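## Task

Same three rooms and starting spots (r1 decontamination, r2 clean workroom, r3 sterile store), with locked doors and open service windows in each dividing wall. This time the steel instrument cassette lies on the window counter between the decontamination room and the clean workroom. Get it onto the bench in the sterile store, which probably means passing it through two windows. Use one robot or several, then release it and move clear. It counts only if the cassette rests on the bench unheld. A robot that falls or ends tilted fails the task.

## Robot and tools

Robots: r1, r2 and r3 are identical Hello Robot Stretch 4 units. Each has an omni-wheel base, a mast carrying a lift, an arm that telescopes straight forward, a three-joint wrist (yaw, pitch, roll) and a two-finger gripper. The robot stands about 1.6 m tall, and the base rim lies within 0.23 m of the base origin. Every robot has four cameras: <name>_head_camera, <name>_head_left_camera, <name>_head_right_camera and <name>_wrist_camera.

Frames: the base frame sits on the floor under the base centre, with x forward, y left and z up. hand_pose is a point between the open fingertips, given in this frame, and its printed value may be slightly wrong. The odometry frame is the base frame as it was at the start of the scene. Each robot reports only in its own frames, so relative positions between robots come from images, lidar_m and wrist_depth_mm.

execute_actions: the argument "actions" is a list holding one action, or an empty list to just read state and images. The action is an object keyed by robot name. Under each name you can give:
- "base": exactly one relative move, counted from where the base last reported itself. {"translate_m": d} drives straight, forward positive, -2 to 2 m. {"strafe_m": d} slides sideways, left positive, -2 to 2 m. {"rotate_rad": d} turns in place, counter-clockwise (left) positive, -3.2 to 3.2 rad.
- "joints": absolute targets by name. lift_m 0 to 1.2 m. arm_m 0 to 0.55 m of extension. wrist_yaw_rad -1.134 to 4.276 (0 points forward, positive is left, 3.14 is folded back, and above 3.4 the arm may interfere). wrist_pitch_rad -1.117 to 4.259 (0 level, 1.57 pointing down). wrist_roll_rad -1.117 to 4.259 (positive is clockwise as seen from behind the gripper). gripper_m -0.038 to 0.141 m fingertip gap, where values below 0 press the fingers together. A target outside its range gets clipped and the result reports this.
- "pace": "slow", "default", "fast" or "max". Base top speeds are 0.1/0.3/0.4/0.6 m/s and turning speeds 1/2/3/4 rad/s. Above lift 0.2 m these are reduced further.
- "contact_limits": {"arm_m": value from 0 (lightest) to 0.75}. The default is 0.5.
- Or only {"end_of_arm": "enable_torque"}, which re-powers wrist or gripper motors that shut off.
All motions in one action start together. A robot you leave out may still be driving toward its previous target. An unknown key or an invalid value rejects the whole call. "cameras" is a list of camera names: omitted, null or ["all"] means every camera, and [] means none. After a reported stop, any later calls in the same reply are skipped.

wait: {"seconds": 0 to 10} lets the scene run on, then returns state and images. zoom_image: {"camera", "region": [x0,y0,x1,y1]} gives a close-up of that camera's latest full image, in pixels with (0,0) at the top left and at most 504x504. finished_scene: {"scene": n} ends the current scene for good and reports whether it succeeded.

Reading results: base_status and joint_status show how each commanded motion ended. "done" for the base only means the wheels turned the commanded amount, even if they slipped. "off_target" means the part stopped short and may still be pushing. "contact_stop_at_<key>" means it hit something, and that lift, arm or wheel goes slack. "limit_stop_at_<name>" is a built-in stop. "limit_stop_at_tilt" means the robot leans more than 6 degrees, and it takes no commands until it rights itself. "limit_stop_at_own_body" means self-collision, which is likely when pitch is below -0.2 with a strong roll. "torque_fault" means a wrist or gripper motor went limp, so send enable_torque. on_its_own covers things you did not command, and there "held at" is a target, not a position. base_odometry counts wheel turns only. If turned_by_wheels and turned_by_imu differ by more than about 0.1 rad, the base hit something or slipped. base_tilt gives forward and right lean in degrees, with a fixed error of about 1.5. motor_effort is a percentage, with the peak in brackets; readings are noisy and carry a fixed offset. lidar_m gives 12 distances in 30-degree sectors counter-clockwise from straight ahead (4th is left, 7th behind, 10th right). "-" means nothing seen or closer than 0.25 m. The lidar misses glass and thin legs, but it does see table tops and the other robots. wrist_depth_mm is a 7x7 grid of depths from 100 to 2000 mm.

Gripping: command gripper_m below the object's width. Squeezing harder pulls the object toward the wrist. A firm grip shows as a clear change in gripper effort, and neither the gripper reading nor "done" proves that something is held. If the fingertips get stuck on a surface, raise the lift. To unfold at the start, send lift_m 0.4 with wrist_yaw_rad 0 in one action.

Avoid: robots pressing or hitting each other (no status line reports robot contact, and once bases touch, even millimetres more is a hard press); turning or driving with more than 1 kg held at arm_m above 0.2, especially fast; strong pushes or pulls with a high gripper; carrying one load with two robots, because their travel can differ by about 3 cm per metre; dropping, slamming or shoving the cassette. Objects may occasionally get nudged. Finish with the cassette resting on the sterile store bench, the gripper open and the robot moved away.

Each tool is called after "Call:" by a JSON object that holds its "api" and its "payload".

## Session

Call:
{"api": "execute_actions", "payload": {"actions": []}}

Scene clock: 0.00 s.
r1.base_odometry: x=+0.000 y=+0.000 heading=+0.000 (m, m, rad; r1's odometry frame)
r1.turned_by_wheels: +0.000 (rad since the last result)
r1.turned_by_imu: +0.000 (rad since the last result)
r1.base_tilt: forward=-0.2 right=-0.6 (deg)
r1.lidar_m: 1.25 1.67 1.96 3.30 0.98 1.14 1.07 1.08 0.75 0.62 0.62 0.71
r1.base_status: not commanded
r1.joint_positions: lift_m=+0.158 arm_m=+0.001 wrist_yaw_rad=+3.157 wrist_pitch_rad=+0.006 wrist_roll_rad=-0.020 gripper_m=+0.057
r1.joint_status: not commanded
r1.motor_effort: lift_m=+18 arm_m=+0 wrist_yaw_rad=+0 wrist_pitch_rad=-7 wrist_roll_rad=-1 gripper_m=-1 wheel_0=+0 wheel_1=+0 wheel_2=+0 (%)
r1.hand_pose: x=-0.1182 y=+0.0829 z=+0.3347 quat_wxyz=(-0.008, -0.003, -0.010, +1.000) (m; r1's base frame)
r1.wrist_depth_mm: - 138 204 1281 1366 1430 1430 / - 107 136 1308 1308 1430 1160 / - 111 137 1281 1336 1397 1464 / - 128 154 1255 1366 1397 1464 / 195 1160 1205 1281 1336 1397 1397 / 212 1138 1160 1205 211 1078 1118 / 213 960 854 904 854 778 820
r2.base_odometry: x=+0.000 y=+0.000 heading=+0.000 (m, m, rad; r2's odometry frame)
r2.turned_by_wheels: +0.000 (rad since the last result)
r2.turned_by_imu: +0.000 (rad since the last result)
r2.base_tilt: forward=+0.6 right=+0.0 (deg)
r2.lidar_m: 1.56 1.45 1.71 2.13 2.02 1.71 1.24 1.02 1.08 1.67 2.70 2.40
r2.base_status: not commanded
r2.joint_positions: lift_m=+0.134 arm_m=+0.001 wrist_yaw_rad=+3.093 wrist_pitch_rad=-0.016 wrist_roll_rad=-0.009 gripper_m=+0.057
r2.joint_status: not commanded
r2.motor_effort: lift_m=+20 arm_m=-1 wrist_yaw_rad=+2 wrist_pitch_rad=-7 wrist_roll_rad=-1 gripper_m=-4 wheel_0=-1 wheel_1=+0 wheel_2=+0 (%)
r2.hand_pose: x=-0.1121 y=+0.1014 z=+0.3163 quat_wxyz=(+0.024, +0.008, -0.005, +1.000) (m; r2's base frame)
r2.wrist_depth_mm: 136 1255 1499 1808 - 1983 1661 / 134 137 1537 1756 - 1921 1661 / 107 136 1464 1708 - - 1708 / 110 135 1366 1618 - - 1708 / 118 144 1397 1618 1983 1863 1618 / 1008 1160 1308 1397 193 1060 976 / 1025 1098 809 504 820 683 699
r3.base_odometry: x=+0.000 y=+0.000 heading=+0.000 (m, m, rad; r3's odometry frame)
r3.turned_by_wheels: +0.000 (rad since the last result)
r3.turned_by_imu: +0.000 (rad since the last result)
r3.base_tilt: forward=-0.3 right=+0.8 (deg)
r3.lidar_m: 0.68 0.76 1.15 1.14 1.17 0.93 1.68 2.04 1.59 1.61 0.87 0.68
r3.base_status: not commanded
r3.joint_positions: lift_m=+0.255 arm_m=+0.002 wrist_yaw_rad=+3.168 wrist_pitch_rad=-0.016 wrist_roll_rad=-0.011 gripper_m=+0.057
r3.joint_status: not commanded
r3.motor_effort: lift_m=+20 arm_m=-1 wrist_yaw_rad=+0 wrist_pitch_rad=-5 wrist_roll_rad=+2 gripper_m=-3 wheel_0=+0 wheel_1=+0 wheel_2=+0 (%)
r3.hand_pose: x=-0.1179 y=+0.0799 z=+0.4384 quat_wxyz=(-0.013, +0.008, -0.006, +1.000) (m; r3's base frame)
r3.wrist_depth_mm: - 138 - - - - 1863 / - 119 147 - - 991 976 / - 118 145 - - - 1808 / - 131 186 - - - 1983 / 141 - - - - - 1808 / 221 1756 202 1576 199 1430 1308 / 220 1098 1098 111 1042 960 976
pictures: r1_head_camera, r1_head_left_camera, r1_head_right_camera, r1_wrist_camera, r2_head_camera, r2_head_left_camera, r2_head_right_camera, r2_wrist_camera, r3_head_camera, r3_head_left_camera, r3_head_right_camera, r3_wrist_camera
Images, in order (width x height): r1_head_camera 420x560, r1_head_left_camera 420x672, r1_head_right_camera 420x672, r1_wrist_camera 616x392, r2_head_camera 420x560, r2_head_left_camera 420x672, r2_head_right_camera 420x672, r2_wrist_camera 616x392, r3_head_camera 420x560, r3_head_left_camera 420x672, r3_head_right_camera 420x672, r3_wrist_camera 616x392.

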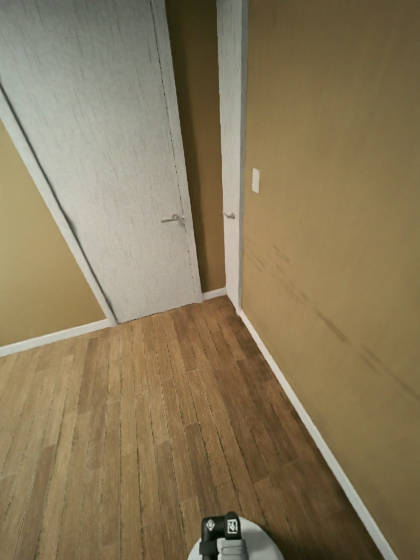

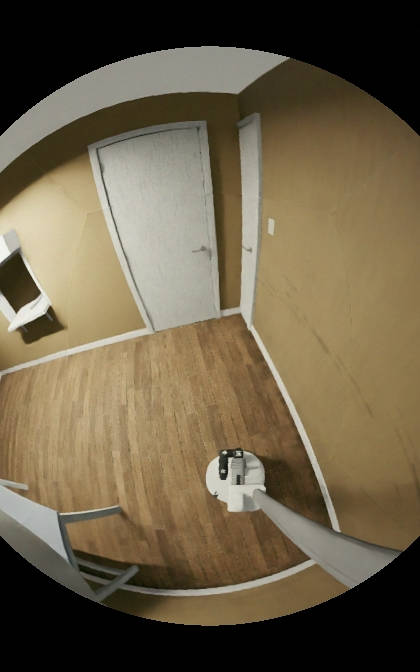

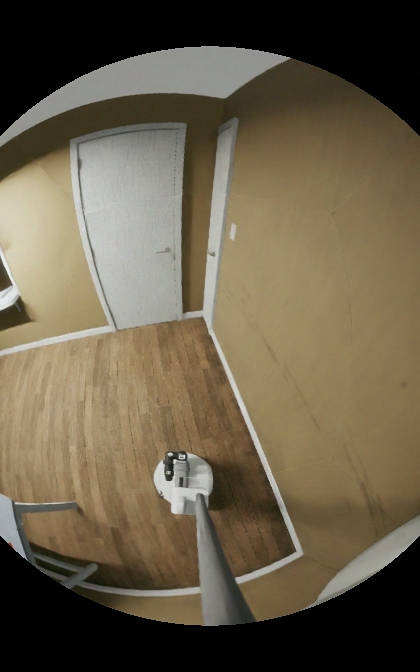

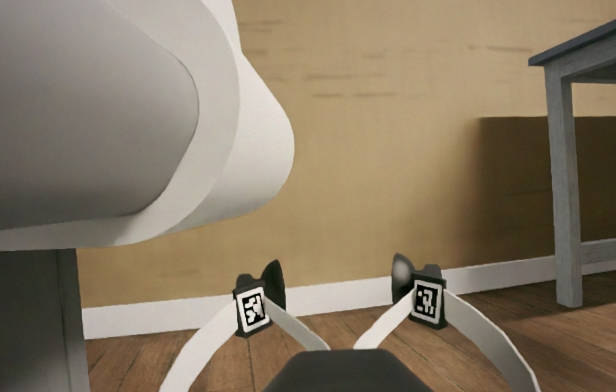

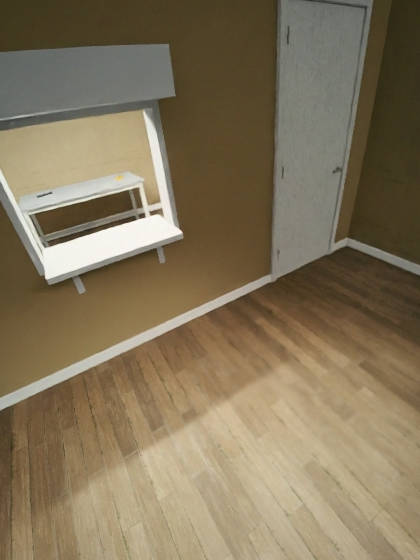

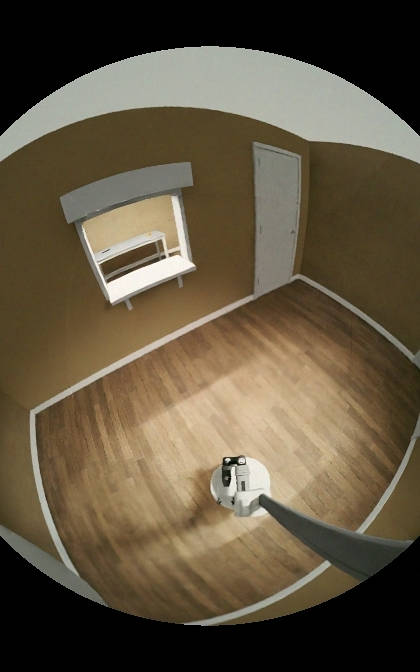

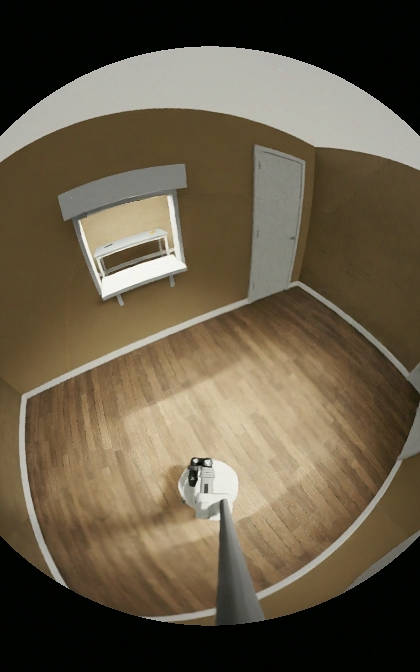

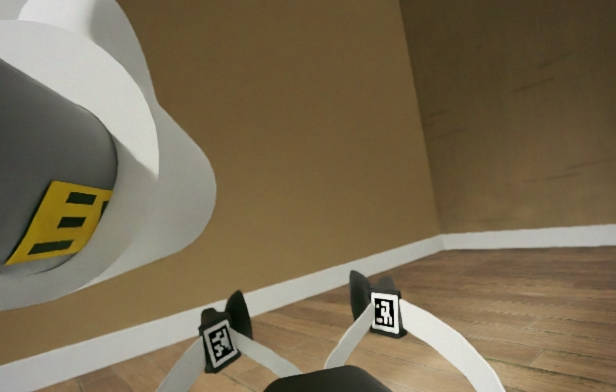

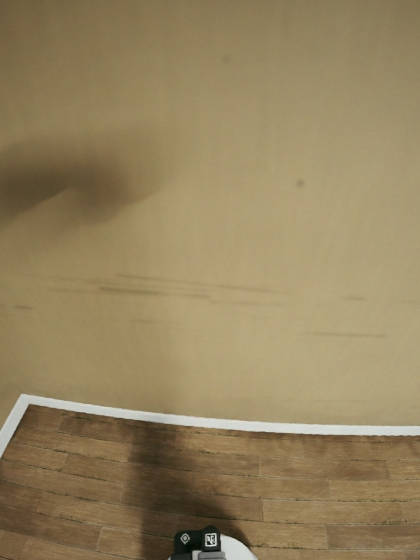

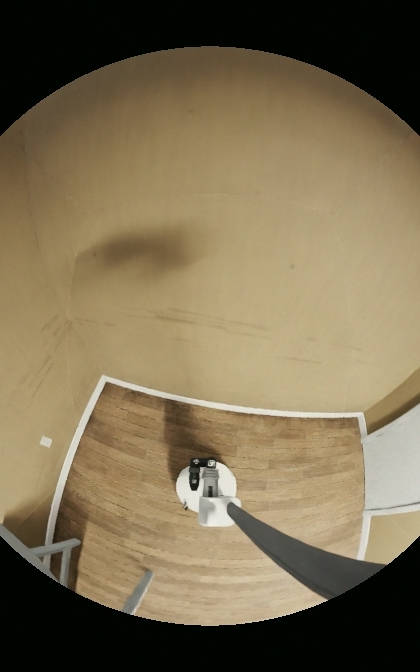

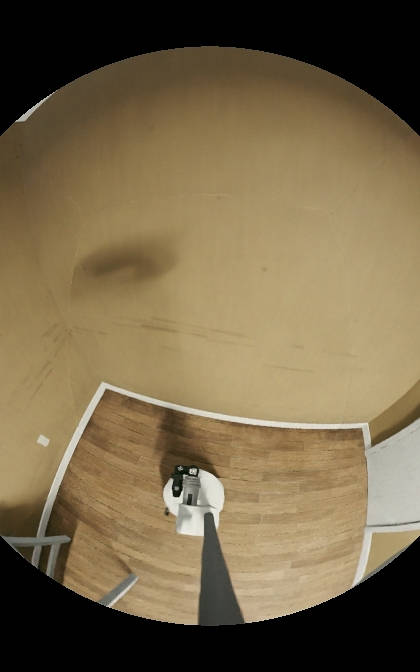

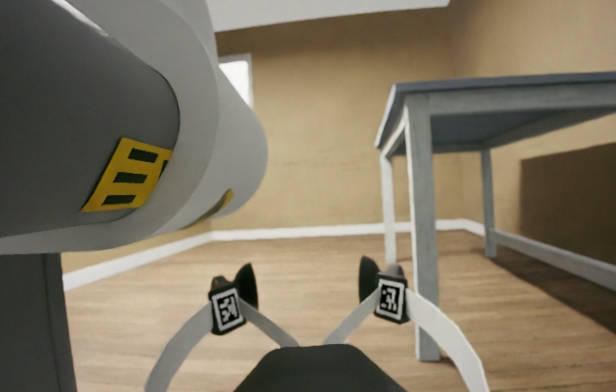

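Call:
{"api": "execute_actions", "payload": {"actions": [{"r2":{"base":{"rotate_rad":-2.55},"joints":{"lift_m":1.1,"wrist_yaw_rad":0,"gripper_m":0.14}},"r3":{"base":{"rotate_rad":-1.72},"joints":{"lift_m":1.1,"wrist_yaw_rad":0,"gripper_m":0.14}}}], "cameras": ["r2_head_camera","r2_head_left_camera","r3_head_left_camera"]}}

Scene clock: 4.70 s.
r1.base_odometry: x=+0.000 y=+0.000 heading=+0.000 (m, m, rad; r1's odometry frame)
r1.turned_by_wheels: +0.000 (rad since the last result)
r1.turned_by_imu: -0.002 (rad since the last result)
r1.base_tilt: forward=-0.1 right=-0.7 (deg)
r1.lidar_m: 1.21 1.67 1.99 3.31 0.99 1.12 1.07 1.09 0.76 0.62 0.60 0.69
r1.base_status: not commanded
r1.joint_positions: lift_m=+0.158 arm_m=+0.001 wrist_yaw_rad=+3.157 wrist_pitch_rad=+0.006 wrist_roll_rad=-0.020 gripper_m=+0.057
r1.joint_status: not commanded
r1.motor_effort: lift_m=+18(18) arm_m=+0(0) wrist_yaw_rad=+0(0) wrist_pitch_rad=-6(8) wrist_roll_rad=-1(0) gripper_m=-1(1) wheel_0=+0(0) wheel_1=+0(0) wheel_2=+0(0) (%)
r1.hand_pose: x=-0.1182 y=+0.0829 z=+0.3347 quat_wxyz=(-0.008, -0.003, -0.010, +1.000) (m; r1's base frame)
r1.wrist_depth_mm: - 138 205 1281 1336 1397 1499 / - 107 136 1281 1366 1430 1160 / - 111 137 1281 1308 1397 1430 / - 128 154 1281 1336 1397 1430 / 195 1160 1182 1281 1336 1397 1430 / 212 1160 1182 1182 210 1078 1118 / 213 976 854 904 842 778 831
r2.base_odometry: x=+0.000 y=+0.000 heading=-2.549 (m, m, rad; r2's odometry frame)
r2.turned_by_wheels: -2.549 (rad since the last result)
r2.turned_by_imu: -2.491 (rad since the last result)
r2.base_tilt: forward=+0.6 right=+0.1 (deg)
r2.lidar_m: 1.01 1.09 1.77 2.68 2.24 1.56 1.52 1.78 2.08 2.03 1.61 1.05
r2.base_status: done
r2.joint_positions: lift_m=+1.100 arm_m=+0.001 wrist_yaw_rad=+0.000 wrist_pitch_rad=-0.016 wrist_roll_rad=-0.009 gripper_m=+0.140
r2.joint_status: all done
r2.motor_effort: lift_m=+24(24) arm_m=-1(1) wrist_yaw_rad=+0(5) wrist_pitch_rad=-8(7) wrist_roll_rad=+0(1) gripper_m=-2(5) wheel_0=+3(7) wheel_1=+2(9) wheel_2=+3(9) (%)
r2.hand_pose: x=+0.4602 y=-0.0873 z=+1.2824 quat_wxyz=(+1.000, -0.005, -0.008, +0.000) (m; r2's base frame)
r2.wrist_depth_mm: 976 960 960 976 960 976 960 / 960 946 960 946 976 946 960 / 960 946 976 - 960 960 960 / 931 - - - 946 960 946 / 931 - - - 960 960 946 / 946 1042 - - 917 960 946 / 917 195 1138 155 946 931 931
r3.base_odometry: x=+0.000 y=+0.000 heading=-1.720 (m, m, rad; r3's odometry frame)
r3.turned_by_wheels: -1.720 (rad since the last result)
r3.turned_by_imu: -1.727 (rad since the last result)
r3.base_tilt: forward=-0.3 right=+0.7 (deg)
r3.lidar_m: 1.58 1.03 0.72 0.69 0.72 0.98 1.15 1.20 0.94 0.92 2.20 1.72
r3.base_status: done
r3.joint_positions: lift_m=+1.100 arm_m=+0.002 wrist_yaw_rad=+0.000 wrist_pitch_rad=-0.016 wrist_roll_rad=-0.011 gripper_m=+0.140
r3.joint_status: all done
r3.motor_effort: lift_m=+25(27) arm_m=-1(1) wrist_yaw_rad=+0(8) wrist_pitch_rad=-6(5) wrist_roll_rad=+2(2) gripper_m=+2(3) wheel_0=+1(7) wheel_1=+1(9) wheel_2=+0(8) (%)
r3.hand_pose: x=+0.4612 y=-0.0874 z=+1.2825 quat_wxyz=(+1.000, -0.006, -0.008, +0.000) (m; r3's base frame)
r3.wrist_depth_mm: 1281 1397 1430 1397 1430 1499 1499 / 1281 1397 1430 1430 1464 1464 1464 / 1255 1397 1397 1430 1464 1464 1499 / 1229 1430 1397 1464 1464 1464 1464 / 1229 1464 1430 1430 1464 1464 1499 / 1182 1397 1366 1430 1464 1537 1499 / 1205 1430 1430 111 1464 1499 1499
pictures: r2_head_camera, r2_head_left_camera, r3_head_left_camera
Images, in order (width x height): r2_head_camera 420x560, r2_head_left_camera 420x672, r3_head_left_camera 420x672.

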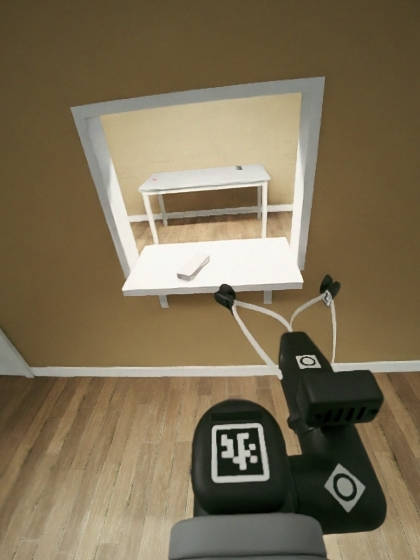

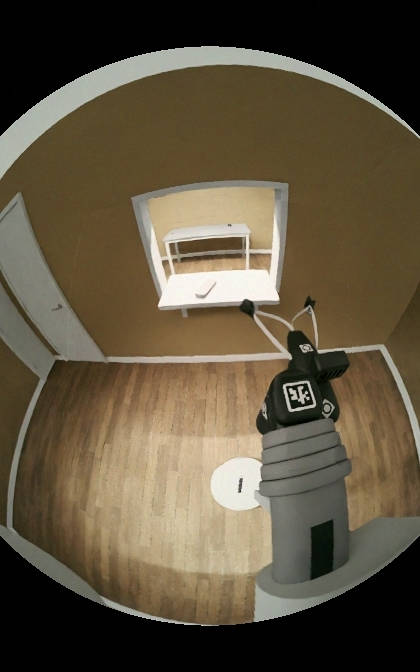

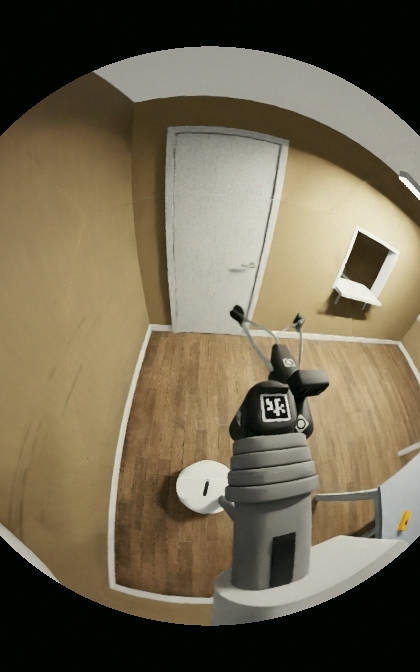

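Call:
{"api": "execute_actions", "payload": {"actions": [{"r2":{"base":{"strafe_m":0.2},"joints":{"wrist_pitch_rad":1.57,"wrist_yaw_rad":-0.35}},"r3":{"base":{"translate_m":0.6},"joints":{"wrist_pitch_rad":1.57}}}], "cameras": []}}

Call:
{"api": "execute_actions", "payload": {"actions": [{"r2":{"base":{"translate_m":0.67},"joints":{"arm_m":0.3}},"r3":{"base":{"strafe_m":-1.1}}}], "cameras": ["r2_head_camera","r2_wrist_camera","r3_head_camera"]}}

Scene clock: 8.33 s.
r1.base_odometry: x=+0.000 y=+0.000 heading=+0.000 (m, m, rad; r1's odometry frame)
r1.turned_by_wheels: +0.000 (rad since the last result)
r1.turned_by_imu: -0.001 (rad since the last result)
r1.base_tilt: forward=+0.0 right=-0.4 (deg)
r1.lidar_m: 1.25 1.66 1.95 3.29 1.00 1.13 1.08 1.04 0.74 0.63 0.61 0.72
r1.base_status: not commanded
r1.joint_positions: lift_m=+0.158 arm_m=+0.001 wrist_yaw_rad=+3.157 wrist_pitch_rad=+0.006 wrist_roll_rad=-0.020 gripper_m=+0.057
r1.joint_status: not commanded
r1.motor_effort: lift_m=+18(18) arm_m=+0(0) wrist_yaw_rad=+0(0) wrist_pitch_rad=-7(8) wrist_roll_rad=-1(1) gripper_m=-1(3) wheel_0=+0(0) wheel_1=+0(0) wheel_2=+0(0) (%)
r1.hand_pose: x=-0.1182 y=+0.0829 z=+0.3347 quat_wxyz=(-0.008, -0.003, -0.010, +1.000) (m; r1's base frame)
r1.wrist_depth_mm: - 138 205 1281 1308 1430 1464 / - 107 137 1281 1336 1397 1160 / - 111 137 1308 1366 1397 1430 / - 127 154 1281 1336 1430 1499 / 195 1182 1229 1281 1308 1397 1430 / 213 1160 1182 1205 211 1078 1118 / 213 976 842 917 854 788 831
r2.base_odometry: x=+0.112 y=-0.166 heading=-2.549 (m, m, rad; r2's odometry frame)
r2.turned_by_wheels: +0.000 (rad since the last result)
r2.turned_by_imu: +0.001 (rad since the last result)
r2.base_tilt: forward=+0.5 right=+0.1 (deg)
r2.lidar_m: 1.03 1.25 1.76 2.49 2.22 1.53 1.52 1.75 2.31 2.23 1.59 1.06
r2.base_status: done
r2.joint_positions: lift_m=+1.100 arm_m=+0.001 wrist_yaw_rad=-0.350 wrist_pitch_rad=+1.569 wrist_roll_rad=-0.009 gripper_m=+0.140
r2.joint_status: all done
r2.motor_effort: lift_m=+23(23) arm_m=-1(1) wrist_yaw_rad=+0(5) wrist_pitch_rad=+3(4) wrist_roll_rad=-1(1) gripper_m=+0(0) wheel_0=-1(11) wheel_1=+0(10) wheel_2=+0(2) (%)
r2.hand_pose: x=+0.1421 y=-0.0823 z=+0.9894 quat_wxyz=(+0.697, +0.120, +0.696, -0.120) (m; r2's base frame)
r2.wrist_depth_mm: 1160 1182 1205 1205 1255 1255 1281 / 1160 1205 1205 1205 1229 1229 1255 / 1160 1160 1182 1229 1229 1255 1281 / 1160 1160 1182 1205 1229 1255 1281 / 1138 1160 1160 976 1229 1255 1255 / 1118 1138 960 976 1205 1229 1255 / 1138 195 1160 155 1205 1205 1229
r3.base_odometry: x=-0.089 y=-0.593 heading=-1.720 (m, m, rad; r3's odometry frame)
r3.turned_by_wheels: +0.000 (rad since the last result)
r3.turned_by_imu: -0.001 (rad since the last result)
r3.base_tilt: forward=-0.4 right=+0.8 (deg)
r3.lidar_m: 0.99 1.03 0.75 0.70 0.74 1.01 1.76 1.31 1.22 4.02 1.51 1.00
r3.base_status: done
r3.joint_positions: lift_m=+1.100 arm_m=+0.002 wrist_yaw_rad=+0.000 wrist_pitch_rad=+1.570 wrist_roll_rad=-0.011 gripper_m=+0.140
r3.joint_status: all done
r3.motor_effort: lift_m=+24(25) arm_m=-1(1) wrist_yaw_rad=+0(0) wrist_pitch_rad=+3(3) wrist_roll_rad=+0(0) gripper_m=+1(0) wheel_0=+1(6) wheel_1=+2(6) wheel_2=+1(8) (%)
r3.hand_pose: x=+0.1730 y=-0.0874 z=+0.9894 quat_wxyz=(+0.707, -0.004, +0.707, +0.004) (m; r3's base frame)
r3.wrist_depth_mm: 1205 1205 1205 1205 1229 1229 1205 / 1229 1229 1229 1229 1229 1229 1229 / 1205 1229 1205 1229 1255 1229 1255 / 1182 1229 1229 1229 1255 1229 1255 / 1160 1229 1008 1008 1255 1229 1255 / 1160 1229 1025 1025 1255 1255 1255 / 1138 1255 1255 111 1229 1281 1281
pictures: none
No camera images: the call's "cameras" was empty. Leave "cameras" out to get every camera's image.

Scene clock: 13.33 s.
r1.base_odometry: x=+0.000 y=+0.000 heading=+0.000 (m, m, rad; r1's odometry frame)
r1.turned_by_wheels: +0.000 (rad since the last result)
r1.turned_by_imu: -0.002 (rad since the last result)
r1.base_tilt: forward=-0.2 right=-0.6 (deg)
r1.lidar_m: 1.23 1.68 1.97 3.33 0.98 1.15 1.09 1.10 0.74 0.61 0.62 0.72
r1.base_status: not commanded
r1.joint_positions: lift_m=+0.158 arm_m=+0.001 wrist_yaw_rad=+3.157 wrist_pitch_rad=+0.006 wrist_roll_rad=-0.020 gripper_m=+0.057
r1.joint_status: not commanded
r1.motor_effort: lift_m=+19(18) arm_m=+0(0) wrist_yaw_rad=+0(0) wrist_pitch_rad=-7(8) wrist_roll_rad=+0(1) gripper_m=+1(5) wheel_0=+0(0) wheel_1=+0(0) wheel_2=+0(0) (%)
r1.hand_pose: x=-0.1182 y=+0.0829 z=+0.3347 quat_wxyz=(-0.008, -0.003, -0.010, +1.000) (m; r1's base frame)
r1.wrist_depth_mm: - 137 205 1255 1366 1397 1499 / - 107 137 1308 1308 1397 1160 / - 111 137 1308 1336 1397 1464 / - 128 154 1281 1336 1397 1464 / 195 1160 1229 1255 1336 1430 1464 / 212 1160 1138 1205 211 1098 1118 / 213 960 854 891 854 778 820
r2.base_odometry: x=-0.444 y=-0.540 heading=-2.549 (m, m, rad; r2's odometry frame)
r2.turned_by_wheels: +0.000 (rad since the last result)
r2.turned_by_imu: +0.002 (rad since the last result)
r2.base_tilt: forward=+0.6 right=+0.1 (deg)
r2.lidar_m: 0.36 0.39 0.80 2.45 2.62 2.36 2.33 2.47 2.33 1.73 0.51 0.38
r2.base_status: done
r2.joint_positions: lift_m=+1.100 arm_m=+0.299 wrist_yaw_rad=-0.350 wrist_pitch_rad=+1.570 wrist_roll_rad=-0.009 gripper_m=+0.140
r2.joint_status: all done
r2.motor_effort: lift_m=+23(23) arm_m=+5(6) wrist_yaw_rad=+1(0) wrist_pitch_rad=-1(2) wrist_roll_rad=+0(1) gripper_m=+3(1) wheel_0=+2(8) wheel_1=+1(6) wheel_2=-1(11) (%)
r2.hand_pose: x=+0.4403 y=-0.0822 z=+0.9895 quat_wxyz=(+0.697, +0.120, +0.697, -0.120) (m; r2's base frame)
r2.wrist_depth_mm: 336 342 345 351 359 366 373 / 334 338 317 351 357 364 370 / 334 334 312 351 353 362 368 / 330 334 309 347 355 359 1255 / 329 332 309 347 349 1281 1255 / 325 330 310 343 347 1229 1255 / 325 196 340 155 1118 1255 1255
r3.base_odometry: x=-1.177 y=-0.430 heading=-1.720 (m, m, rad; r3's odometry frame)
r3.turned_by_wheels: +0.000 (rad since the last result)
r3.turned_by_imu: +0.000 (rad since the last result)
r3.base_tilt: forward=-0.4 right=+0.8 (deg)
r3.lidar_m: 0.93 1.10 1.45 1.82 1.88 1.82 0.77 0.80 1.07 2.91 1.33 0.94
r3.base_status: done
r3.joint_positions: lift_m=+1.100 arm_m=+0.002 wrist_yaw_rad=+0.000 wrist_pitch_rad=+1.570 wrist_roll_rad=-0.011 gripper_m=+0.140
r3.joint_status: not commanded
r3.motor_effort: lift_m=+24(24) arm_m=-1(1) wrist_yaw_rad=+0(0) wrist_pitch_rad=+2(2) wrist_roll_rad=+1(1) gripper_m=-1(0) wheel_0=+1(9) wheel_1=-1(10) wheel_2=+0(2) (%)
r3.hand_pose: x=+0.1730 y=-0.0874 z=+0.9895 quat_wxyz=(+0.707, -0.004, +0.707, +0.004) (m; r3's base frame)
r3.wrist_depth_mm: 1205 1229 1205 1229 1255 1229 1255 / 1205 1205 1229 1229 1255 1255 1255 / 1205 1229 1229 1229 1229 1229 1255 / 1205 1229 1229 1229 1229 1255 1255 / 1229 1229 1008 1025 1255 1255 1281 / 1229 1255 1025 1025 1255 1281 1255 / 1229 1255 1229 111 1281 1255 1255
pictures: r2_head_camera, r2_wrist_camera, r3_head_camera
Images, in order (width x height): r2_head_camera 420x560, r2_wrist_camera 616x392, r3_head_camera 420x560.

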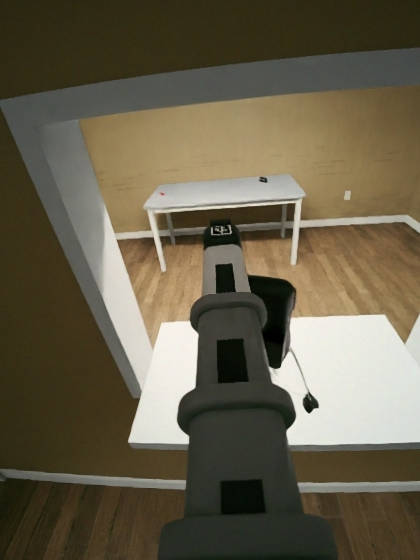

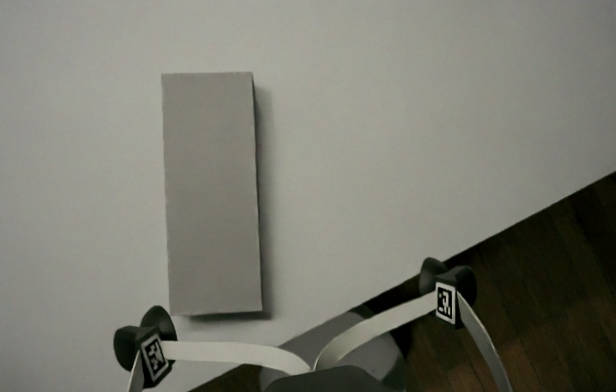

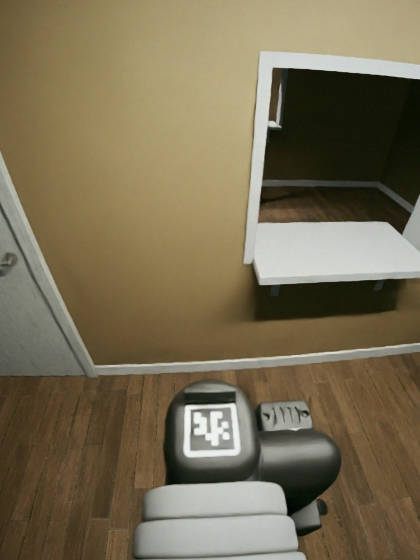

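Call:
{"api": "execute_actions", "payload": {"actions": [{"r2":{"base":{"strafe_m":0.02},"joints":{"arm_m":0.4,"wrist_yaw_rad":-0.48,"lift_m":1.04}},"r3":{"base":{"strafe_m":-0.6}}}], "cameras": ["r2_wrist_camera","r3_head_camera"]}}

Scene clock: 17.07 s.
r1.base_odometry: x=+0.000 y=+0.000 heading=+0.000 (m, m, rad; r1's odometry frame)
r1.turned_by_wheels: +0.000 (rad since the last result)
r1.turned_by_imu: -0.002 (rad since the last result)
r1.base_tilt: forward=-0.2 right=-0.6 (deg)
r1.lidar_m: 1.27 1.67 1.97 3.32 0.98 1.14 1.10 1.08 0.72 0.60 0.61 0.73
r1.base_status: not commanded
r1.joint_positions: lift_m=+0.158 arm_m=+0.001 wrist_yaw_rad=+3.157 wrist_pitch_rad=+0.006 wrist_roll_rad=-0.020 gripper_m=+0.057
r1.joint_status: not commanded
r1.motor_effort: lift_m=+18(18) arm_m=+0(0) wrist_yaw_rad=+0(0) wrist_pitch_rad=-8(8) wrist_roll_rad=+0(1) gripper_m=-1(4) wheel_0=+0(0) wheel_1=+0(0) wheel_2=+0(0) (%)
r1.hand_pose: x=-0.1182 y=+0.0829 z=+0.3347 quat_wxyz=(-0.008, -0.003, -0.010, +1.000) (m; r1's base frame)
r1.wrist_depth_mm: - 137 205 1255 1336 1430 1499 / - 107 136 1281 1336 1397 1160 / - 111 137 1281 1336 1464 1464 / - 128 154 1281 1366 1366 1464 / 195 1182 1229 1281 1336 1397 1464 / 213 1160 1160 1229 211 1078 1118 / 214 976 854 904 854 788 809
r2.base_odometry: x=-0.433 y=-0.557 heading=-2.549 (m, m, rad; r2's odometry frame)
r2.turned_by_wheels: +0.000 (rad since the last result)
r2.turned_by_imu: +0.002 (rad since the last result)
r2.base_tilt: forward=+0.5 right=+0.1 (deg)
r2.lidar_m: 0.35 0.39 0.80 2.41 2.60 2.38 2.30 2.47 2.36 1.74 0.53 0.38
r2.base_status: done
r2.joint_positions: lift_m=+1.040 arm_m=+0.399 wrist_yaw_rad=-0.480 wrist_pitch_rad=+1.570 wrist_roll_rad=-0.009 gripper_m=+0.140
r2.joint_status: all done
r2.motor_effort: lift_m=+16(22) arm_m=+5(6) wrist_yaw_rad=+0(4) wrist_pitch_rad=+0(0) wrist_roll_rad=-1(1) gripper_m=+4(0) wheel_0=+1(8) wheel_1=+1(9) wheel_2=+0(1) (%)
r2.hand_pose: x=+0.5298 y=-0.0777 z=+0.9300 quat_wxyz=(+0.688, +0.165, +0.687, -0.165) (m; r2's base frame)
r2.wrist_depth_mm: 277 282 289 293 297 304 309 / 277 282 287 290 296 303 306 / 276 281 283 289 296 300 303 / 272 277 253 256 294 298 306 / 273 276 281 255 291 298 301 / 272 274 279 254 290 297 304 / 271 195 278 155 290 294 1182
r3.base_odometry: x=-1.770 y=-0.341 heading=-1.720 (m, m, rad; r3's odometry frame)
r3.turned_by_wheels: +0.000 (rad since the last result)
r3.turned_by_imu: +0.000 (rad since the last result)
r3.base_tilt: forward=-0.4 right=+0.7 (deg)
r3.lidar_m: 0.91 0.94 1.51 2.43 2.49 0.80 0.76 0.80 2.39 2.32 1.58 0.96
r3.base_status: done
r3.joint_positions: lift_m=+1.100 arm_m=+0.002 wrist_yaw_rad=+0.000 wrist_pitch_rad=+1.570 wrist_roll_rad=-0.011 gripper_m=+0.140
r3.joint_status: not commanded
r3.motor_effort: lift_m=+23(23) arm_m=-1(1) wrist_yaw_rad=+1(1) wrist_pitch_rad=+2(2) wrist_roll_rad=+0(1) gripper_m=+1(1) wheel_0=+1(8) wheel_1=-1(13) wheel_2=+0(0) (%)
r3.hand_pose: x=+0.1730 y=-0.0874 z=+0.9895 quat_wxyz=(+0.707, -0.004, +0.707, +0.004) (m; r3's base frame)
r3.wrist_depth_mm: 1205 1205 1205 1205 1205 1229 1229 / 1205 1205 1229 1229 1229 1205 1255 / 1229 1205 1255 1229 1229 1255 1255 / 1229 1229 1255 1229 1255 1255 1255 / 1229 1229 1025 1025 1255 1255 1255 / 1255 1255 1025 1025 1229 1255 1281 / 1229 1229 1229 111 1255 1255 1255
pictures: r2_wrist_camera, r3_head_camera
Images, in order (width x height): r2_wrist_camera 616x392, r3_head_camera 420x560.

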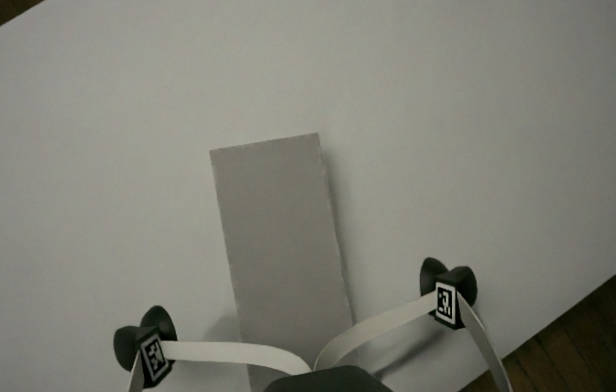

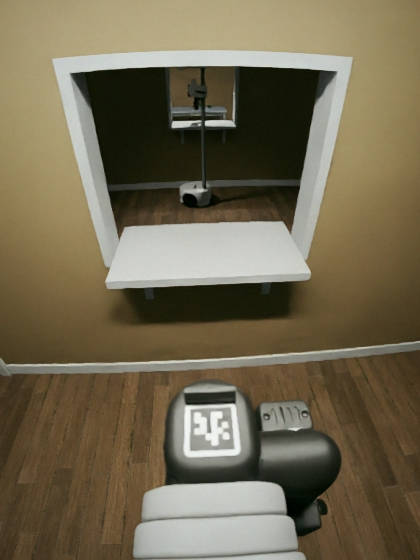

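Call:
{"api": "execute_actions", "payload": {"actions": [{"r2":{"joints":{"lift_m":0.99,"gripper_m":0.11}},"r3":{"base":{"translate_m":0.45}}}], "cameras": ["r2_wrist_camera"]}}

Call:
{"api": "execute_actions", "payload": {"actions": [{"r2":{"joints":{"gripper_m":0.0}}}], "cameras": []}}

Call:
{"api": "execute_actions", "payload": {"actions": [{"r2":{"joints":{"lift_m":1.04}}}], "cameras": ["r2_wrist_camera"]}}

Scene clock: 20.23 s.
r1.base_odometry: x=+0.000 y=+0.000 heading=+0.000 (m, m, rad; r1's odometry frame)
r1.turned_by_wheels: +0.000 (rad since the last result)
r1.turned_by_imu: -0.001 (rad since the last result)
r1.base_tilt: forward=-0.2 right=-0.5 (deg)
r1.lidar_m: 1.23 1.68 1.97 3.27 0.96 1.14 1.06 1.10 0.72 0.63 0.63 0.74
r1.base_status: not commanded
r1.joint_positions: lift_m=+0.158 arm_m=+0.001 wrist_yaw_rad=+3.157 wrist_pitch_rad=+0.006 wrist_roll_rad=-0.020 gripper_m=+0.057
r1.joint_status: not commanded
r1.motor_effort: lift_m=+18(18) arm_m=+0(0) wrist_yaw_rad=+0(1) wrist_pitch_rad=-7(7) wrist_roll_rad=+0(1) gripper_m=-5(4) wheel_0=+0(0) wheel_1=+0(0) wheel_2=+0(0) (%)
r1.hand_pose: x=-0.1182 y=+0.0829 z=+0.3347 quat_wxyz=(-0.008, -0.003, -0.010, +1.000) (m; r1's base frame)
r1.wrist_depth_mm: - 137 205 1281 1366 1430 1464 / - 107 137 1255 1336 1430 1160 / - 111 137 1281 1308 1430 1464 / - 128 154 1308 1336 1430 1430 / 195 1182 1229 1281 1336 1397 1464 / 212 1160 1182 1205 211 1078 1118 / 214 960 854 904 854 788 820
r2.base_odometry: x=-0.433 y=-0.557 heading=-2.549 (m, m, rad; r2's odometry frame)
r2.turned_by_wheels: +0.000 (rad since the last result)
r2.turned_by_imu: +0.001 (rad since the last result)
r2.base_tilt: forward=+0.6 right=+0.1 (deg)
r2.lidar_m: 0.36 0.39 0.79 2.44 2.58 2.37 2.31 2.47 2.34 1.69 0.52 0.39
r2.base_status: not commanded
r2.joint_positions: lift_m=+0.991 arm_m=+0.399 wrist_yaw_rad=-0.480 wrist_pitch_rad=+1.571 wrist_roll_rad=-0.009 gripper_m=+0.110
r2.joint_status: all done
r2.motor_effort: lift_m=+12(17) arm_m=+5(5) wrist_yaw_rad=+1(0) wrist_pitch_rad=-4(4) wrist_roll_rad=+0(1) gripper_m=-1(5) wheel_0=+0(0) wheel_1=+1(1) wheel_2=+0(0) (%)
r2.hand_pose: x=+0.5295 y=-0.0775 z=+0.8803 quat_wxyz=(+0.687, +0.165, +0.688, -0.165) (m; r2's base frame)
r2.wrist_depth_mm: 231 236 239 244 249 254 257 / 232 235 239 243 245 251 255 / 229 234 236 211 246 249 254 / 229 233 206 208 245 249 252 / 226 231 206 207 243 248 252 / 225 229 206 207 208 245 250 / 224 229 204 204 242 244 250
r3.base_odometry: x=-1.837 y=-0.787 heading=-1.719 (m, m, rad; r3's odometry frame)
r3.turned_by_wheels: +0.001 (rad since the last result)
r3.turned_by_imu: -0.001 (rad since the last result)
r3.base_tilt: forward=-0.3 right=+0.8 (deg)
r3.lidar_m: 0.48 0.50 0.87 2.16 2.54 1.28 1.19 1.25 2.42 2.26 0.91 0.49
r3.base_status: done
r3.joint_positions: lift_m=+1.100 arm_m=+0.002 wrist_yaw_rad=+0.000 wrist_pitch_rad=+1.570 wrist_roll_rad=-0.011 gripper_m=+0.140
r3.joint_status: not commanded
r3.motor_effort: lift_m=+23(23) arm_m=-1(1) wrist_yaw_rad=+0(1) wrist_pitch_rad=+2(1) wrist_roll_rad=+1(1) gripper_m=-1(1) wheel_0=+2(8) wheel_1=+2(6) wheel_2=+3(10) (%)
r3.hand_pose: x=+0.1730 y=-0.0874 z=+0.9895 quat_wxyz=(+0.707, -0.004, +0.707, +0.004) (m; r3's base frame)
r3.wrist_depth_mm: 878 904 976 1042 1098 1138 1160 / 1182 1205 1229 1229 1229 1229 1255 / 1182 1229 1229 1229 1255 1229 1255 / 1255 1229 1255 1255 1229 1229 1229 / 1229 1229 1025 1025 1255 1255 1255 / 1229 1229 1025 1025 1255 1281 1255 / 1255 1229 1255 111 1229 1281 1281
pictures: r2_wrist_camera
Images, in order (width x height): r2_wrist_camera 616x392.

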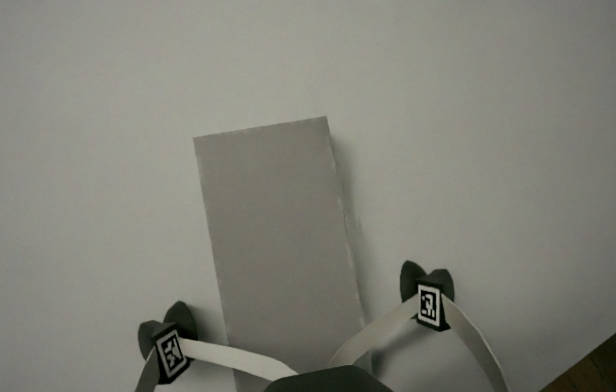

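Scene clock: 22.17 s.
r1.base_odometry: x=+0.000 y=+0.000 heading=+0.000 (m, m, rad; r1's odometry frame)
r1.turned_by_wheels: +0.000 (rad since the last result)
r1.turned_by_imu: -0.001 (rad since the last result)
r1.base_tilt: forward=-0.1 right=-0.6 (deg)
r1.lidar_m: 1.25 1.68 1.93 3.32 0.95 1.15 1.08 1.08 0.73 0.62 0.62 0.69
r1.base_status: not commanded
r1.joint_positions: lift_m=+0.158 arm_m=+0.001 wrist_yaw_rad=+3.157 wrist_pitch_rad=+0.006 wrist_roll_rad=-0.020 gripper_m=+0.057
r1.joint_status: not commanded
r1.motor_effort: lift_m=+18(18) arm_m=+0(0) wrist_yaw_rad=+0(0) wrist_pitch_rad=-6(6) wrist_roll_rad=+0(1) gripper_m=-4(1) wheel_0=+0(0) wheel_1=+0(0) wheel_2=+0(0) (%)
r1.hand_pose: x=-0.1182 y=+0.0829 z=+0.3347 quat_wxyz=(-0.008, -0.003, -0.010, +1.000) (m; r1's base frame)
r1.wrist_depth_mm: - 138 205 1308 1336 1430 1464 / - 107 137 1281 1336 1397 1160 / - 111 137 1281 1366 1430 1464 / - 128 154 1308 1336 1397 1430 / 195 1138 1255 1281 1366 1430 1464 / 212 1160 1160 1205 211 1078 1138 / 213 960 854 917 854 778 820
r2.base_odometry: x=-0.433 y=-0.557 heading=-2.549 (m, m, rad; r2's odometry frame)
r2.turned_by_wheels: +0.000 (rad since the last result)
r2.turned_by_imu: +0.001 (rad since the last result)
r2.base_tilt: forward=+0.6 right=+0.1 (deg)
r2.lidar_m: 0.36 0.39 0.81 2.43 2.61 2.38 2.32 2.47 2.35 1.74 0.51 0.39
r2.base_status: not commanded
r2.joint_positions: lift_m=+0.990 arm_m=+0.399 wrist_yaw_rad=-0.480 wrist_pitch_rad=+1.570 wrist_roll_rad=-0.009 gripper_m=+0.001
r2.joint_status: all done
r2.motor_effort: lift_m=+17(17) arm_m=+5(5) wrist_yaw_rad=+0(1) wrist_pitch_rad=+0(3) wrist_roll_rad=+0(1) gripper_m=-24(24) wheel_0=+1(1) wheel_1=+1(1) wheel_2=+0(0) (%)
r2.hand_pose: x=+0.5298 y=-0.0777 z=+0.8799 quat_wxyz=(+0.688, +0.165, +0.687, -0.165) (m; r2's base frame)
r2.wrist_depth_mm: 229 232 236 241 245 250 254 / 226 233 236 239 243 248 252 / 227 231 191 193 245 248 251 / 226 229 190 191 242 246 250 / 224 229 188 190 241 245 248 / 224 227 188 190 191 243 248 / 222 167 186 188 239 242 247
r3.base_odometry: x=-1.837 y=-0.787 heading=-1.719 (m, m, rad; r3's odometry frame)
r3.turned_by_wheels: +0.000 (rad since the last result)
r3.turned_by_imu: +0.000 (rad since the last result)
r3.base_tilt: forward=-0.3 right=+0.7 (deg)
r3.lidar_m: 0.47 0.49 0.85 2.16 2.51 1.25 1.21 1.24 2.41 2.28 0.91 0.50
r3.base_status: not commanded
r3.joint_positions: lift_m=+1.100 arm_m=+0.002 wrist_yaw_rad=+0.000 wrist_pitch_rad=+1.570 wrist_roll_rad=-0.011 gripper_m=+0.140
r3.joint_status: not commanded
r3.motor_effort: lift_m=+23(23) arm_m=-1(1) wrist_yaw_rad=+1(1) wrist_pitch_rad=+2(2) wrist_roll_rad=+1(1) gripper_m=-1(0) wheel_0=+2(2) wheel_1=+2(2) wheel_2=+3(3) (%)
r3.hand_pose: x=+0.1730 y=-0.0874 z=+0.9895 quat_wxyz=(+0.707, -0.004, +0.707, +0.004) (m; r3's base frame)
r3.wrist_depth_mm: 878 917 991 1042 1078 1138 1160 / 1205 1229 1229 1229 1229 1229 1229 / 1229 1205 1229 1229 1205 1229 1255 / 1229 1229 1229 1229 1255 1255 1255 / 1229 1229 1025 1042 1229 1255 1255 / 1255 1229 1042 1042 1255 1281 1281 / 1229 1255 1281 111 1255 1281 1281
pictures: none
No camera images: the call's "cameras" was empty. Leave "cameras" out to get every camera's image.

Scene clock: 23.27 s.
r1.base_odometry: x=+0.000 y=+0.000 heading=+0.000 (m, m, rad; r1's odometry frame)
r1.turned_by_wheels: +0.000 (rad since the last result)
r1.turned_by_imu: +0.000 (rad since the last result)
r1.base_tilt: forward=-0.2 right=-0.5 (deg)
r1.lidar_m: 1.22 1.68 1.95 3.32 0.95 1.14 1.09 1.08 0.75 0.62 0.63 0.71
r1.base_status: not commanded
r1.joint_positions: lift_m=+0.158 arm_m=+0.001 wrist_yaw_rad=+3.157 wrist_pitch_rad=+0.006 wrist_roll_rad=-0.020 gripper_m=+0.057
r1.joint_status: not commanded
r1.motor_effort: lift_m=+18(18) arm_m=+0(0) wrist_yaw_rad=+0(0) wrist_pitch_rad=-8(7) wrist_roll_rad=-1(0) gripper_m=-1(0) wheel_0=+0(0) wheel_1=+0(0) wheel_2=+0(0) (%)
r1.hand_pose: x=-0.1182 y=+0.0829 z=+0.3347 quat_wxyz=(-0.008, -0.003, -0.010, +1.000) (m; r1's base frame)
r1.wrist_depth_mm: - 137 204 1281 1366 1397 1464 / - 107 137 1281 1336 1397 1160 / - 111 137 1281 1366 1397 1464 / - 128 154 1281 1366 1430 1464 / 195 1160 1205 1308 1336 1397 1430 / 213 1160 1182 1229 211 1078 1138 / 214 960 854 904 854 788 831
r2.base_odometry: x=-0.433 y=-0.557 heading=-2.549 (m, m, rad; r2's odometry frame)
r2.turned_by_wheels: +0.000 (rad since the last result)
r2.turned_by_imu: +0.000 (rad since the last result)
r2.base_tilt: forward=+0.6 right=+0.1 (deg)
r2.lidar_m: 0.37 0.39 0.80 2.43 2.58 2.38 2.30 2.48 2.35 1.72 0.51 0.38
r2.base_status: not commanded
r2.joint_positions: lift_m=+1.040 arm_m=+0.399 wrist_yaw_rad=-0.480 wrist_pitch_rad=+1.570 wrist_roll_rad=-0.009 gripper_m=+0.001
r2.joint_status: all done
r2.motor_effort: lift_m=+25(26) arm_m=+5(5) wrist_yaw_rad=+0(1) wrist_pitch_rad=+0(0) wrist_roll_rad=+0(1) gripper_m=-30(26) wheel_0=+1(1) wheel_1=+1(1) wheel_2=+0(0) (%)
r2.hand_pose: x=+0.5298 y=-0.0777 z=+0.9293 quat_wxyz=(+0.688, +0.165, +0.687, -0.165) (m; r2's base frame)
r2.wrist_depth_mm: 276 281 286 291 296 301 307 / 276 281 285 290 296 298 304 / 274 278 191 193 294 298 303 / 273 277 190 191 293 300 304 / 271 274 189 191 293 296 301 / 272 276 188 190 191 294 300 / 270 167 186 187 289 293 1160
r3.base_odometry: x=-1.837 y=-0.787 heading=-1.719 (m, m, rad; r3's odometry frame)
r3.turned_by_wheels: +0.000 (rad since the last result)
r3.turned_by_imu: +0.000 (rad since the last result)
r3.base_tilt: forward=-0.4 right=+0.9 (deg)
r3.lidar_m: 0.46 0.50 0.86 2.17 2.52 1.28 1.20 1.26 2.41 2.26 0.91 0.49
r3.base_status: not commanded
r3.joint_positions: lift_m=+1.100 arm_m=+0.002 wrist_yaw_rad=+0.000 wrist_pitch_rad=+1.570 wrist_roll_rad=-0.011 gripper_m=+0.140
r3.joint_status: not commanded
r3.motor_effort: lift_m=+23(23) arm_m=-1(1) wrist_yaw_rad=+0(0) wrist_pitch_rad=+2(2) wrist_roll_rad=+1(1) gripper_m=+1(1) wheel_0=+2(2) wheel_1=+2(2) wheel_2=+3(2) (%)
r3.hand_pose: x=+0.1730 y=-0.0874 z=+0.9895 quat_wxyz=(+0.707, -0.004, +0.707, +0.004) (m; r3's base frame)
r3.wrist_depth_mm: 878 904 976 1042 1060 1160 1138 / 1182 1229 1229 1229 1229 1255 1255 / 1205 1229 1229 1205 1255 1255 1229 / 1229 1229 1229 1205 1229 1255 1255 / 1229 1229 1025 1025 1255 1255 1255 / 1229 1255 1008 1008 1255 1281 1281 / 1229 1229 1255 111 1255 1255 1281
pictures: r2_wrist_camera
Images, in order (width x height): r2_wrist_camera 616x392.

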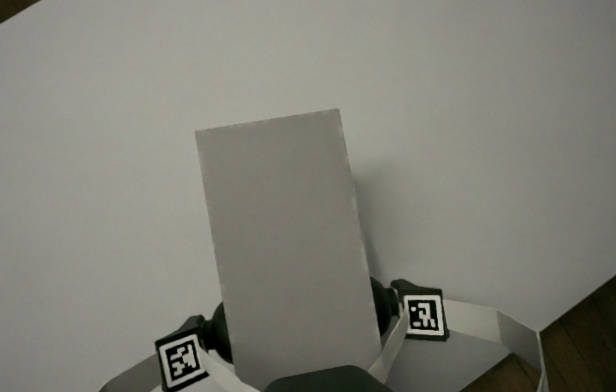

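Call:
{"api": "execute_actions", "payload": {"actions": [{"r2":{"base":{"translate_m":-1.3},"joints":{"arm_m":0.05,"wrist_yaw_rad":0}}}], "cameras": []}}

Call:
{"api": "execute_actions", "payload": {"actions": [{"r2":{"base":{"rotate_rad":3.17}}}], "cameras": ["r2_head_camera","r3_head_camera"]}}

Scene clock: 29.27 s.
r1.base_odometry: x=+0.000 y=+0.000 heading=+0.000 (m, m, rad; r1's odometry frame)
r1.turned_by_wheels: +0.000 (rad since the last result)
r1.turned_by_imu: -0.002 (rad since the last result)
r1.base_tilt: forward=-0.2 right=-0.5 (deg)
r1.lidar_m: 1.25 1.69 1.96 3.30 0.97 1.12 1.09 1.06 0.76 0.62 0.60 0.71
r1.base_status: not commanded
r1.joint_positions: lift_m=+0.158 arm_m=+0.001 wrist_yaw_rad=+3.157 wrist_pitch_rad=+0.006 wrist_roll_rad=-0.020 gripper_m=+0.057
r1.joint_status: not commanded
r1.motor_effort: lift_m=+18(18) arm_m=+0(0) wrist_yaw_rad=+0(0) wrist_pitch_rad=-6(7) wrist_roll_rad=+0(1) gripper_m=+1(1) wheel_0=+0(0) wheel_1=+0(0) wheel_2=+0(0) (%)
r1.hand_pose: x=-0.1182 y=+0.0829 z=+0.3347 quat_wxyz=(-0.008, -0.003, -0.010, +1.000) (m; r1's base frame)
r1.wrist_depth_mm: - 137 204 1255 1366 1430 1464 / - 107 136 1281 1336 1397 1160 / - 111 137 1308 1366 1397 1464 / - 128 154 1281 1366 1397 1464 / 195 1182 1229 1281 1366 1430 1430 / 212 1138 1160 1182 211 1078 1118 / 214 976 854 904 854 768 831
r2.base_odometry: x=+0.646 y=+0.169 heading=-2.549 (m, m, rad; r2's odometry frame)
r2.turned_by_wheels: +0.000 (rad since the last result)
r2.turned_by_imu: +0.001 (rad since the last result)
r2.base_tilt: forward=+0.6 right=+0.1 (deg)
r2.lidar_m: 0.28 1.92 2.57 2.52 1.40 0.90 0.86 0.94 1.56 2.22 2.36 0.31
r2.base_status: done
r2.joint_positions: lift_m=+1.040 arm_m=+0.051 wrist_yaw_rad=+0.000 wrist_pitch_rad=+1.570 wrist_roll_rad=-0.009 gripper_m=+0.001
r2.joint_status: all done
r2.motor_effort: lift_m=+25(25) arm_m=-5(5) wrist_yaw_rad=+2(9) wrist_pitch_rad=+0(3) wrist_roll_rad=-1(1) gripper_m=-24(20) wheel_0=+0(8) wheel_1=-1(6) wheel_2=+1(11) (%)
r2.hand_pose: x=+0.2220 y=-0.0874 z=+0.9293 quat_wxyz=(+0.707, -0.003, +0.707, +0.003) (m; r2's base frame)
r2.wrist_depth_mm: 1098 1098 1160 1160 1160 1205 1229 / 1098 1138 1118 1160 1160 1182 1229 / 1078 1118 191 193 1182 1160 1205 / 1078 1118 190 192 1160 1160 1205 / 1078 1098 188 190 1182 1182 1205 / 1078 1078 188 190 191 1160 1205 / 1078 167 186 188 1160 1160 1160
r3.base_odometry: x=-1.837 y=-0.787 heading=-1.719 (m, m, rad; r3's odometry frame)
r3.turned_by_wheels: +0.000 (rad since the last result)
r3.turned_by_imu: -0.001 (rad since the last result)
r3.base_tilt: forward=-0.3 right=+0.8 (deg)
r3.lidar_m: 0.47 0.49 0.86 2.15 2.51 1.27 1.21 1.25 2.41 2.27 0.91 0.48
r3.base_status: not commanded
r3.joint_positions: lift_m=+1.100 arm_m=+0.002 wrist_yaw_rad=+0.000 wrist_pitch_rad=+1.570 wrist_roll_rad=-0.011 gripper_m=+0.140
r3.joint_status: not commanded
r3.motor_effort: lift_m=+23(23) arm_m=-1(1) wrist_yaw_rad=+1(0) wrist_pitch_rad=+2(3) wrist_roll_rad=+1(1) gripper_m=+2(0) wheel_0=+2(2) wheel_1=+2(2) wheel_2=+3(2) (%)
r3.hand_pose: x=+0.1730 y=-0.0874 z=+0.9895 quat_wxyz=(+0.707, -0.004, +0.707, +0.004) (m; r3's base frame)
r3.wrist_depth_mm: 866 904 976 1042 1078 1138 1160 / 1160 1205 1205 1229 1255 1229 1229 / 1205 1205 1255 1255 1255 1229 1255 / 1229 1229 1229 1255 1255 1229 1255 / 1205 1255 1025 1008 1255 1255 1255 / 1229 1229 1025 1042 1255 1281 1255 / 1229 1229 1255 111 1255 1255 1281
pictures: none
No camera images: the call's "cameras" was empty. Leave "cameras" out to get every camera's image.

Scene clock: 32.70 s.
r1.base_odometry: x=+0.000 y=+0.000 heading=+0.000 (m, m, rad; r1's odometry frame)
r1.turned_by_wheels: +0.000 (rad since the last result)
r1.turned_by_imu: -0.001 (rad since the last result)
r1.base_tilt: forward=-0.2 right=-0.5 (deg)
r1.lidar_m: 1.26 1.68 1.95 3.31 0.98 1.11 1.08 1.07 0.75 0.62 0.60 0.73
r1.base_status: not commanded
r1.joint_positions: lift_m=+0.158 arm_m=+0.001 wrist_yaw_rad=+3.157 wrist_pitch_rad=+0.006 wrist_roll_rad=-0.020 gripper_m=+0.057
r1.joint_status: not commanded
r1.motor_effort: lift_m=+18(18) arm_m=+0(0) wrist_yaw_rad=+0(0) wrist_pitch_rad=-7(7) wrist_roll_rad=-1(0) gripper_m=+4(3) wheel_0=+0(0) wheel_1=+0(0) wheel_2=+0(0) (%)
r1.hand_pose: x=-0.1182 y=+0.0829 z=+0.3347 quat_wxyz=(-0.008, -0.003, -0.010, +1.000) (m; r1's base frame)
r1.wrist_depth_mm: - 138 205 1281 1336 1430 1464 / - 107 136 1281 1308 1397 1160 / - 111 137 1281 1366 1397 1430 / - 128 154 1255 1366 1430 1499 / 195 1160 1205 1281 1336 1397 1430 / 213 1118 1160 1205 211 1060 1118 / 213 976 842 904 842 788 809
r2.base_odometry: x=+0.646 y=+0.169 heading=+0.620 (m, m, rad; r2's odometry frame)
r2.turned_by_wheels: +3.169 (rad since the last result)
r2.turned_by_imu: +3.101 (rad since the last result)
r2.base_tilt: forward=+0.6 right=+0.1 (deg)
r2.lidar_m: 0.33 0.85 1.57 2.21 2.35 1.71 1.70 1.93 2.59 2.50 1.36 0.31
r2.base_status: done
r2.joint_positions: lift_m=+1.040 arm_m=+0.051 wrist_yaw_rad=+0.000 wrist_pitch_rad=+1.570 wrist_roll_rad=-0.009 gripper_m=+0.001
r2.joint_status: not commanded
r2.motor_effort: lift_m=+25(25) arm_m=-5(5) wrist_yaw_rad=+2(2) wrist_pitch_rad=+1(2) wrist_roll_rad=-2(0) gripper_m=-27(25) wheel_0=-4(6) wheel_1=-1(5) wheel_2=-3(8) (%)
r2.hand_pose: x=+0.2220 y=-0.0874 z=+0.9293 quat_wxyz=(+0.707, -0.003, +0.707, +0.003) (m; r2's base frame)
r2.wrist_depth_mm: 1098 1078 1160 1160 1160 1182 1205 / 1138 1118 1138 1138 1160 1205 1205 / 1098 1098 190 193 1160 1205 1205 / 1060 1118 189 192 1160 1160 1182 / 1078 1118 189 191 1160 1182 1182 / 1098 1060 187 190 191 1182 1205 / 1060 167 186 187 1118 1160 1182
r3.base_odometry: x=-1.837 y=-0.787 heading=-1.719 (m, m, rad; r3's odometry frame)
r3.turned_by_wheels: +0.000 (rad since the last result)
r3.turned_by_imu: -0.001 (rad since the last result)
r3.base_tilt: forward=-0.3 right=+0.8 (deg)
r3.lidar_m: 0.47 0.50 0.88 2.17 2.53 1.27 1.20 1.25 2.39 2.27 0.90 0.49
r3.base_status: not commanded
r3.joint_positions: lift_m=+1.100 arm_m=+0.002 wrist_yaw_rad=+0.000 wrist_pitch_rad=+1.570 wrist_roll_rad=-0.011 gripper_m=+0.140
r3.joint_status: not commanded
r3.motor_effort: lift_m=+23(23) arm_m=-1(1) wrist_yaw_rad=+1(1) wrist_pitch_rad=+1(3) wrist_roll_rad=+0(0) gripper_m=+1(0) wheel_0=+2(2) wheel_1=+2(3) wheel_2=+3(3) (%)
r3.hand_pose: x=+0.1730 y=-0.0874 z=+0.9895 quat_wxyz=(+0.707, -0.004, +0.707, +0.004) (m; r3's base frame)
r3.wrist_depth_mm: 878 904 960 1042 1060 1138 1160 / 1182 1205 1229 1255 1229 1229 1229 / 1205 1229 1255 1255 1229 1229 1255 / 1255 1229 1229 1255 1255 1255 1255 / 1255 1229 1008 1008 1255 1255 1255 / 1229 1255 1025 1025 1255 1281 1281 / 1255 1255 1255 111 1255 1255 1281
pictures: r2_head_camera, r3_head_camera
Images, in order (width x height): r2_head_camera 420x560, r3_head_camera 420x560.

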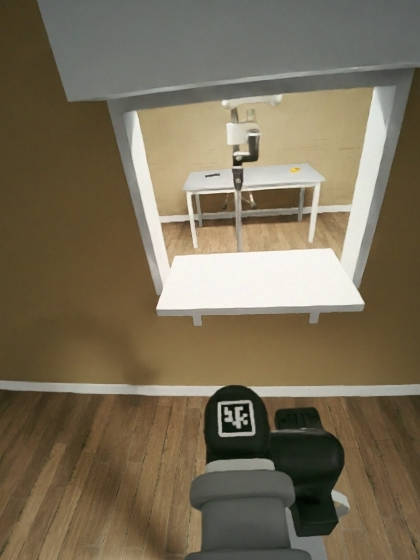

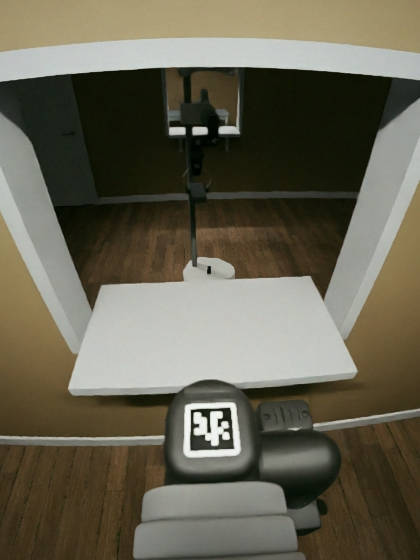

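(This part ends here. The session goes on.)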